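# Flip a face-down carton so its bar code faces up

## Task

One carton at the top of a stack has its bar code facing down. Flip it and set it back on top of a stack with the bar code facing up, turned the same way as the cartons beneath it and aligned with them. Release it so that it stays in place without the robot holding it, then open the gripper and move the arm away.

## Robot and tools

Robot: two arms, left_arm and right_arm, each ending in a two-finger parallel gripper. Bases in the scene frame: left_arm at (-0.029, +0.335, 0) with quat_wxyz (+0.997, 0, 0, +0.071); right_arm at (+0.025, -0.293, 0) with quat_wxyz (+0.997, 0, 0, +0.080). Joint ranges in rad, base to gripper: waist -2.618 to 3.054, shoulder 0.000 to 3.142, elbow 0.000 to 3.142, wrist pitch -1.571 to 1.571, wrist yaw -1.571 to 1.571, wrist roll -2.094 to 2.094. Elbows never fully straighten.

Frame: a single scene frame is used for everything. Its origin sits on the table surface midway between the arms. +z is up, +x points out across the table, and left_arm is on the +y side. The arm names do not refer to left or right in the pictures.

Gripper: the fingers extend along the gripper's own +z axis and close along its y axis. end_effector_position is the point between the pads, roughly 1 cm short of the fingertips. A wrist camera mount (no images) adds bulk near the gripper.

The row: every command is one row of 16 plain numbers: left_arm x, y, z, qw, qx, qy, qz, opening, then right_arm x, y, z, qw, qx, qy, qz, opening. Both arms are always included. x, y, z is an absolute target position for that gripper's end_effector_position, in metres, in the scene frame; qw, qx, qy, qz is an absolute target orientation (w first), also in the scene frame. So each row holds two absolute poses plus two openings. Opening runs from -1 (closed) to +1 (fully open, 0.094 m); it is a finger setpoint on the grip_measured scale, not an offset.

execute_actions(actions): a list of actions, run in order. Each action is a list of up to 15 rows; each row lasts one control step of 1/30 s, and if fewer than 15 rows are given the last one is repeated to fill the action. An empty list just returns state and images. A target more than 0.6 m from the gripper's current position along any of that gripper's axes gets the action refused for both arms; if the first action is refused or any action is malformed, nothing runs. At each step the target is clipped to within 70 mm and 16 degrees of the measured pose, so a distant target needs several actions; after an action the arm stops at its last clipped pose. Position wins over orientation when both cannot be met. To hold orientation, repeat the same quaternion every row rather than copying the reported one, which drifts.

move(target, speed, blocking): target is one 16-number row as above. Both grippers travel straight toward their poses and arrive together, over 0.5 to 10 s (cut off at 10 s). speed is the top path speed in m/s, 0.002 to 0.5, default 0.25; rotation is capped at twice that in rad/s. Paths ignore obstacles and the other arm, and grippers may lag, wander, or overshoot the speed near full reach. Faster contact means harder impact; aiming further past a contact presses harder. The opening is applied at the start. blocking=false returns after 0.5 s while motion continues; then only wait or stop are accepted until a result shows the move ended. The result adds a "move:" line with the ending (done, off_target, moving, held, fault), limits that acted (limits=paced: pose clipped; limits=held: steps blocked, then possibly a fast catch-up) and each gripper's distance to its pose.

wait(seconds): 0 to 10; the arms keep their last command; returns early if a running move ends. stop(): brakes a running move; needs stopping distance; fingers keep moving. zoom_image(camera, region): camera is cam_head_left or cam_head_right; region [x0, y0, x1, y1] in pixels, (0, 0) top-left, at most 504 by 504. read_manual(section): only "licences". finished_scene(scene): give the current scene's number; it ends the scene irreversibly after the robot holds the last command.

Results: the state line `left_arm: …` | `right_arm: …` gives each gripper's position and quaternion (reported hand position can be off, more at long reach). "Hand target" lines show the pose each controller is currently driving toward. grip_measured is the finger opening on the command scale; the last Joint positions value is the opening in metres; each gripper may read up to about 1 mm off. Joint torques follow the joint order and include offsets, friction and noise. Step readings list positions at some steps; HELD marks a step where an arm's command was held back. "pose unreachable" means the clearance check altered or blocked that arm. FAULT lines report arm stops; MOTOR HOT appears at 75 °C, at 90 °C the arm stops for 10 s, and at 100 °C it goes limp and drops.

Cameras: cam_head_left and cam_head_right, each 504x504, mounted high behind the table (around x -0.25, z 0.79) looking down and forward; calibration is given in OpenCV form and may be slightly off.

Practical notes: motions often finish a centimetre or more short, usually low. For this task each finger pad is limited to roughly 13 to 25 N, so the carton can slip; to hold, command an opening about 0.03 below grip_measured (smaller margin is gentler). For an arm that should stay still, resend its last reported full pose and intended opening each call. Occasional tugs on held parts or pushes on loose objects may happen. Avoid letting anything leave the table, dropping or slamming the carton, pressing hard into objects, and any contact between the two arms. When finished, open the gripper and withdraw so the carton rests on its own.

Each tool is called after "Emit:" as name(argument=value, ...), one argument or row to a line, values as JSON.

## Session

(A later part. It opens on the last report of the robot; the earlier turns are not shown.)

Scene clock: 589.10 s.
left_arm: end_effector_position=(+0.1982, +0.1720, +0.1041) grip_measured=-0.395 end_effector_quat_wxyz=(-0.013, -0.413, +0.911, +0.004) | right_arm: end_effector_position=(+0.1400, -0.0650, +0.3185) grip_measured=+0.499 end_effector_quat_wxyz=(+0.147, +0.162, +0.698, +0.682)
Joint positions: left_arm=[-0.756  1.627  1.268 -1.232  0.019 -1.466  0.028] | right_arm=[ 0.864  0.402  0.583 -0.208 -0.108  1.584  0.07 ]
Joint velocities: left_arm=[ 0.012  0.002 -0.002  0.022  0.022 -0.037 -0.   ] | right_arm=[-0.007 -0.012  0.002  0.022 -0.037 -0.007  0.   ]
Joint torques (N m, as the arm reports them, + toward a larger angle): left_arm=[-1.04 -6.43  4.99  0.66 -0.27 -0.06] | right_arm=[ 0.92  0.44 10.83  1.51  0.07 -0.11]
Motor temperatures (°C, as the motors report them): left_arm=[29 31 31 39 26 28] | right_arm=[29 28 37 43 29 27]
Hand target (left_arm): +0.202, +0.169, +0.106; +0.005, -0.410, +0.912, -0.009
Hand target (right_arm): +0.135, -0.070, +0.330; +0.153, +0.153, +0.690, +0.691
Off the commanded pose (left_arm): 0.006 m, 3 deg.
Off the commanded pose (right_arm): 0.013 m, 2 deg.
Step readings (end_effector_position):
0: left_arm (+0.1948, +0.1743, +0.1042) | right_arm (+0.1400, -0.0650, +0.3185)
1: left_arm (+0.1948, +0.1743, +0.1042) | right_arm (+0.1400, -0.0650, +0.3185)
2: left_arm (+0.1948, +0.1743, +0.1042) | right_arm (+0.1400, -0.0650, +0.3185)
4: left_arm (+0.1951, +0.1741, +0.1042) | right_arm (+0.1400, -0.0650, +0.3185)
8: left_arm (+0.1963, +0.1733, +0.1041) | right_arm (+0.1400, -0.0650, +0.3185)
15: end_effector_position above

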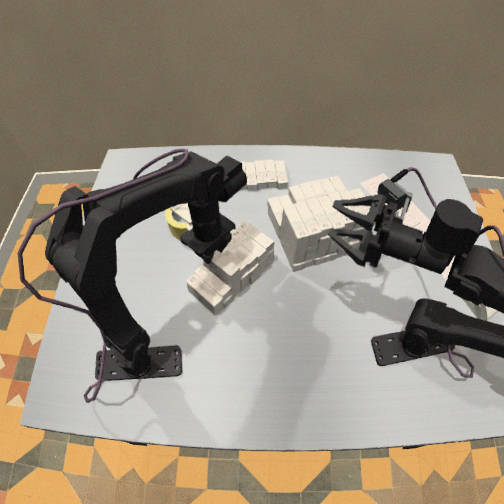

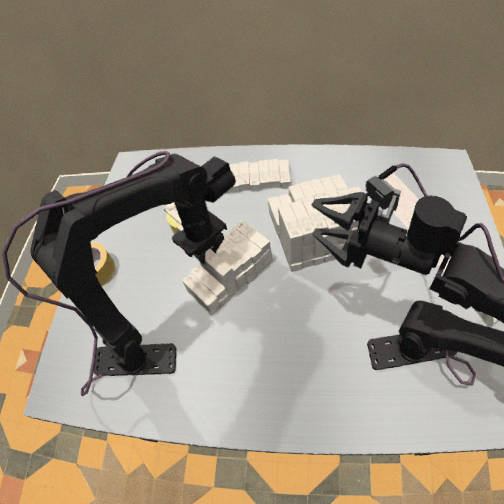

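Emit:
execute_actions(
  actions=[
    [[0.2024,0.1688,0.106,0.0055,-0.4107,0.9118,-0.0095,-0.42,0.135,-0.07,0.33,0.153,0.153,0.6904,0.6904,0.5],[0.2024,0.1688,0.106,0.0055,-0.4107,0.9118,-0.0095,-0.38,0.135,-0.07,0.33,0.153,0.153,0.6904,0.6904,0.5],[0.2024,0.1688,0.106,0.0055,-0.4107,0.9118,-0.0095,-0.34,0.135,-0.07,0.33,0.153,0.153,0.6904,0.6904,0.5],[0.2024,0.1688,0.106,0.0055,-0.4107,0.9118,-0.0095,-0.28,0.135,-0.07,0.33,0.153,0.153,0.6904,0.6904,0.5],[0.2024,0.1688,0.107,0.0055,-0.4107,0.9118,-0.0095,-0.2,0.135,-0.07,0.33,0.153,0.153,0.6904,0.6904,0.5],[0.2024,0.1688,0.109,0.0055,-0.4107,0.9118,-0.0095,-0.1,0.135,-0.07,0.33,0.153,0.153,0.6904,0.6904,0.5],[0.2024,0.1688,0.111,0.0055,-0.4107,0.9118,-0.0095,0.0,0.135,-0.07,0.33,0.153,0.153,0.6904,0.6904,0.5],[0.202,0.169,0.114,0.0055,-0.4107,0.9118,-0.0095,0.1,0.135,-0.07,0.33,0.153,0.153,0.6904,0.6904,0.5],[0.2015,0.1695,0.118,0.0055,-0.4107,0.9118,-0.0095,0.2,0.135,-0.07,0.33,0.153,0.153,0.6904,0.6904,0.5],[0.201,0.170,0.123,0.0055,-0.4107,0.9118,-0.0095,0.25,0.135,-0.07,0.33,0.153,0.153,0.6904,0.6904,0.5],[0.2005,0.1702,0.128,0.0055,-0.4107,0.9118,-0.0095,0.3,0.135,-0.07,0.33,0.153,0.153,0.6904,0.6904,0.5],[0.200,0.1705,0.134,0.0055,-0.4107,0.9118,-0.0095,0.3,0.135,-0.07,0.33,0.153,0.153,0.6904,0.6904,0.5],[0.200,0.1705,0.140,0.0055,-0.4107,0.9118,-0.0095,0.3,0.135,-0.07,0.33,0.153,0.153,0.6904,0.6904,0.5],[0.200,0.1705,0.146,0.0055,-0.4107,0.9118,-0.0095,0.3,0.135,-0.07,0.33,0.153,0.153,0.6904,0.6904,0.5],[0.200,0.1705,0.152,0.0055,-0.4107,0.9118,-0.0095,0.3,0.135,-0.07,0.33,0.153,0.153,0.6904,0.6904,0.5]],
    [[0.200,0.171,0.158,0.0055,-0.4107,0.9118,-0.0095,0.3,0.135,-0.07,0.33,0.153,0.153,0.6904,0.6904,0.5],[0.200,0.173,0.164,0.0055,-0.4107,0.9118,-0.0095,0.3,0.135,-0.07,0.33,0.153,0.153,0.6904,0.6904,0.5],[0.201,0.177,0.169,0.0055,-0.4107,0.9118,-0.0095,0.3,0.135,-0.07,0.33,0.153,0.153,0.6904,0.6904,0.5],[0.202,0.183,0.174,0.0055,-0.4107,0.9118,-0.0095,0.3,0.135,-0.07,0.33,0.153,0.153,0.6904,0.6904,0.5],[0.203,0.191,0.178,0.0055,-0.4107,0.9118,-0.0095,0.3,0.135,-0.07,0.33,0.153,0.153,0.6904,0.6904,0.5],[0.205,0.200,0.181,0.0055,-0.4107,0.9118,-0.0095,0.3,0.135,-0.07,0.33,0.153,0.153,0.6904,0.6904,0.5],[0.207,0.210,0.183,0.0055,-0.4107,0.9118,-0.0095,0.3,0.135,-0.07,0.33,0.153,0.153,0.6904,0.6904,0.5],[0.209,0.221,0.185,0.0055,-0.4107,0.9118,-0.0095,0.3,0.135,-0.07,0.33,0.153,0.153,0.6904,0.6904,0.5],[0.211,0.232,0.185,0.0055,-0.4107,0.9118,-0.0095,0.3,0.135,-0.07,0.33,0.153,0.153,0.6904,0.6904,0.5],[0.213,0.243,0.185,0.0055,-0.4107,0.9118,-0.0095,0.3,0.135,-0.07,0.33,0.153,0.153,0.6904,0.6904,0.5],[0.215,0.254,0.185,0.0055,-0.4107,0.9118,-0.0095,0.3,0.135,-0.07,0.33,0.153,0.153,0.6904,0.6904,0.5],[0.217,0.265,0.185,0.0055,-0.4107,0.9118,-0.0095,0.3,0.135,-0.07,0.33,0.153,0.153,0.6904,0.6904,0.5],[0.219,0.276,0.185,0.0055,-0.4107,0.9118,-0.0095,0.3,0.135,-0.07,0.33,0.153,0.153,0.6904,0.6904,0.5],[0.221,0.287,0.185,0.0055,-0.4107,0.9118,-0.0095,0.3,0.135,-0.07,0.33,0.153,0.153,0.6904,0.6904,0.5],[0.223,0.298,0.185,0.0055,-0.4107,0.9118,-0.0095,0.3,0.135,-0.07,0.33,0.153,0.153,0.6904,0.6904,0.5]],
    [[0.224,0.308,0.185,0.0055,-0.4107,0.9118,-0.0095,0.3,0.135,-0.07,0.33,0.153,0.153,0.6904,0.6904,0.5],[0.225,0.317,0.185,0.0055,-0.4107,0.9118,-0.0095,0.3,0.135,-0.07,0.33,0.153,0.153,0.6904,0.6904,0.5],[0.226,0.325,0.185,0.0055,-0.4107,0.9118,-0.0095,0.3,0.135,-0.07,0.33,0.153,0.153,0.6904,0.6904,0.5],[0.227,0.332,0.185,0.0055,-0.4107,0.9118,-0.0095,0.3,0.135,-0.07,0.33,0.153,0.153,0.6904,0.6904,0.5],[0.227,0.338,0.185,0.0055,-0.4107,0.9118,-0.0095,0.3,0.135,-0.07,0.33,0.153,0.153,0.6904,0.6904,0.5],[0.227,0.343,0.185,0.0055,-0.4107,0.9118,-0.0095,0.3,0.135,-0.07,0.33,0.153,0.153,0.6904,0.6904,0.5],[0.227,0.347,0.185,0.0055,-0.4107,0.9118,-0.0095,0.3,0.135,-0.07,0.33,0.153,0.153,0.6904,0.6904,0.5],[0.227,0.350,0.185,0.0055,-0.4107,0.9118,-0.0095,0.3,0.135,-0.07,0.33,0.153,0.153,0.6904,0.6904,0.5]],
  ],
)

Emit:
zoom_image(
  camera="cam_head_left",
  region=[190, 230, 260, 300],
)

Emit:
zoom_image(
  camera="cam_head_right",
  region=[185, 230, 255, 300],
)

Scene clock: 628.83 s.
left_arm: end_effector_position=(+0.2312, +0.3487, +0.1811) grip_measured=+0.299 end_effector_quat_wxyz=(+0.012, -0.423, +0.906, -0.009) | right_arm: end_effector_position=(+0.1400, -0.0650, +0.3185) grip_measured=+0.499 end_effector_quat_wxyz=(+0.147, +0.162, +0.698, +0.682)
Joint positions: left_arm=[-0.09   1.519  1.467 -1.491  0.008 -0.822  0.061] | right_arm=[ 0.864  0.402  0.583 -0.208 -0.108  1.584  0.07 ]
Joint velocities: left_arm=[-0.007 -0.012 -0.012  0.095  0.051  0.227  0.001] | right_arm=[-0.017  0.002  0.002 -0.007  0.007 -0.007  0.   ]
Joint torques (N m, as the arm reports them, + toward a larger angle): left_arm=[ 0.76 -4.77  7.18  0.2   0.01  0.04] | right_arm=[ 0.79  0.19 10.9   1.5   0.06 -0.12]
Motor temperatures (°C, as the motors report them): left_arm=[29 32 30 38 26 28] | right_arm=[29 28 38 44 29 27]
Hand target (left_arm): +0.227, +0.350, +0.185; +0.008, -0.411, +0.911, -0.010
Hand target (right_arm): +0.135, -0.070, +0.330; +0.153, +0.153, +0.690, +0.691
Off the commanded pose (left_arm): 0.006 m, 2 deg.
Off the commanded pose (right_arm): 0.013 m, 2 deg.
Step readings (end_effector_position; steps 1 to 15: 1st action; 16 to 30: 2nd action; 31 to 45: 3rd action):
0: left_arm (+0.1998, +0.1708, +0.1040) | right_arm (+0.1400, -0.0650, +0.3185)
1: left_arm (+0.1998, +0.1708, +0.1040) | right_arm (+0.1400, -0.0650, +0.3185)
2: left_arm (+0.1998, +0.1709, +0.1040) | right_arm (+0.1400, -0.0650, +0.3185)
4: left_arm (+0.2004, +0.1707, +0.1040) | right_arm (+0.1400, -0.0650, +0.3185)
8: left_arm (+0.2008, +0.1707, +0.1040) | right_arm (+0.1400, -0.0650, +0.3185)
15: left_arm (+0.2036, +0.1688, +0.1233) | right_arm (+0.1400, -0.0650, +0.3185)
16: left_arm (+0.2053, +0.1676, +0.1300) | right_arm (+0.1400, -0.0650, +0.3185)
17: left_arm (+0.2069, +0.1665, +0.1370) | right_arm (+0.1400, -0.0650, +0.3185)
19: left_arm (+0.2091, +0.1653, +0.1505) | right_arm (+0.1400, -0.0650, +0.3185)
23: left_arm (+0.2137, +0.1852, +0.1686) | right_arm (+0.1400, -0.0650, +0.3185)
30: left_arm (+0.2296, +0.2665, +0.1809) | right_arm (+0.1400, -0.0650, +0.3185)
31: left_arm (+0.2313, +0.2784, +0.1813) | right_arm (+0.1400, -0.0650, +0.3185)
32: left_arm (+0.2327, +0.2900, +0.1813) | right_arm (+0.1400, -0.0650, +0.3185)
34: left_arm (+0.2344, +0.3112, +0.1812) | right_arm (+0.1400, -0.0650, +0.3185)
38: left_arm (+0.2336, +0.3403, +0.1811) | right_arm (+0.1400, -0.0650, +0.3185)
45: end_effector_position above

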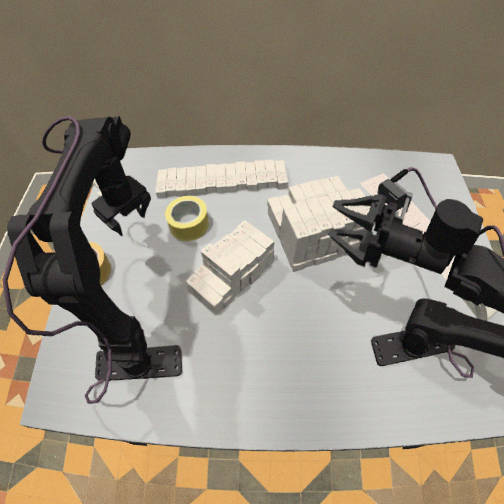

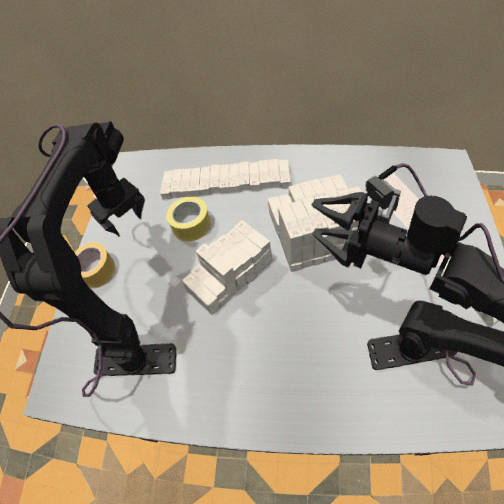

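Region (190, 230, 260, 300) of cam_head_left's 504x504 image, scaled by 7.200, with more detail than that image has.

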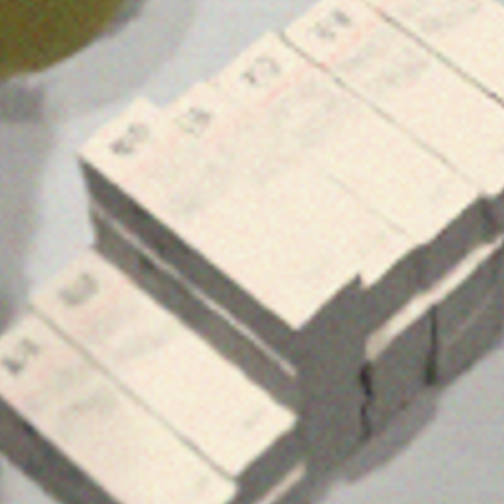

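Region (185, 230, 255, 300) of cam_head_right's 504x504 image, scaled by 7.200, with more detail than that image has.

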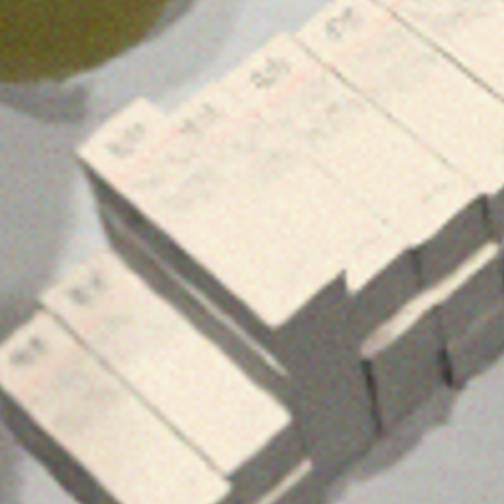

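Emit:
finished_scene(
  scene=1,
)

The scene is finished: the task was done.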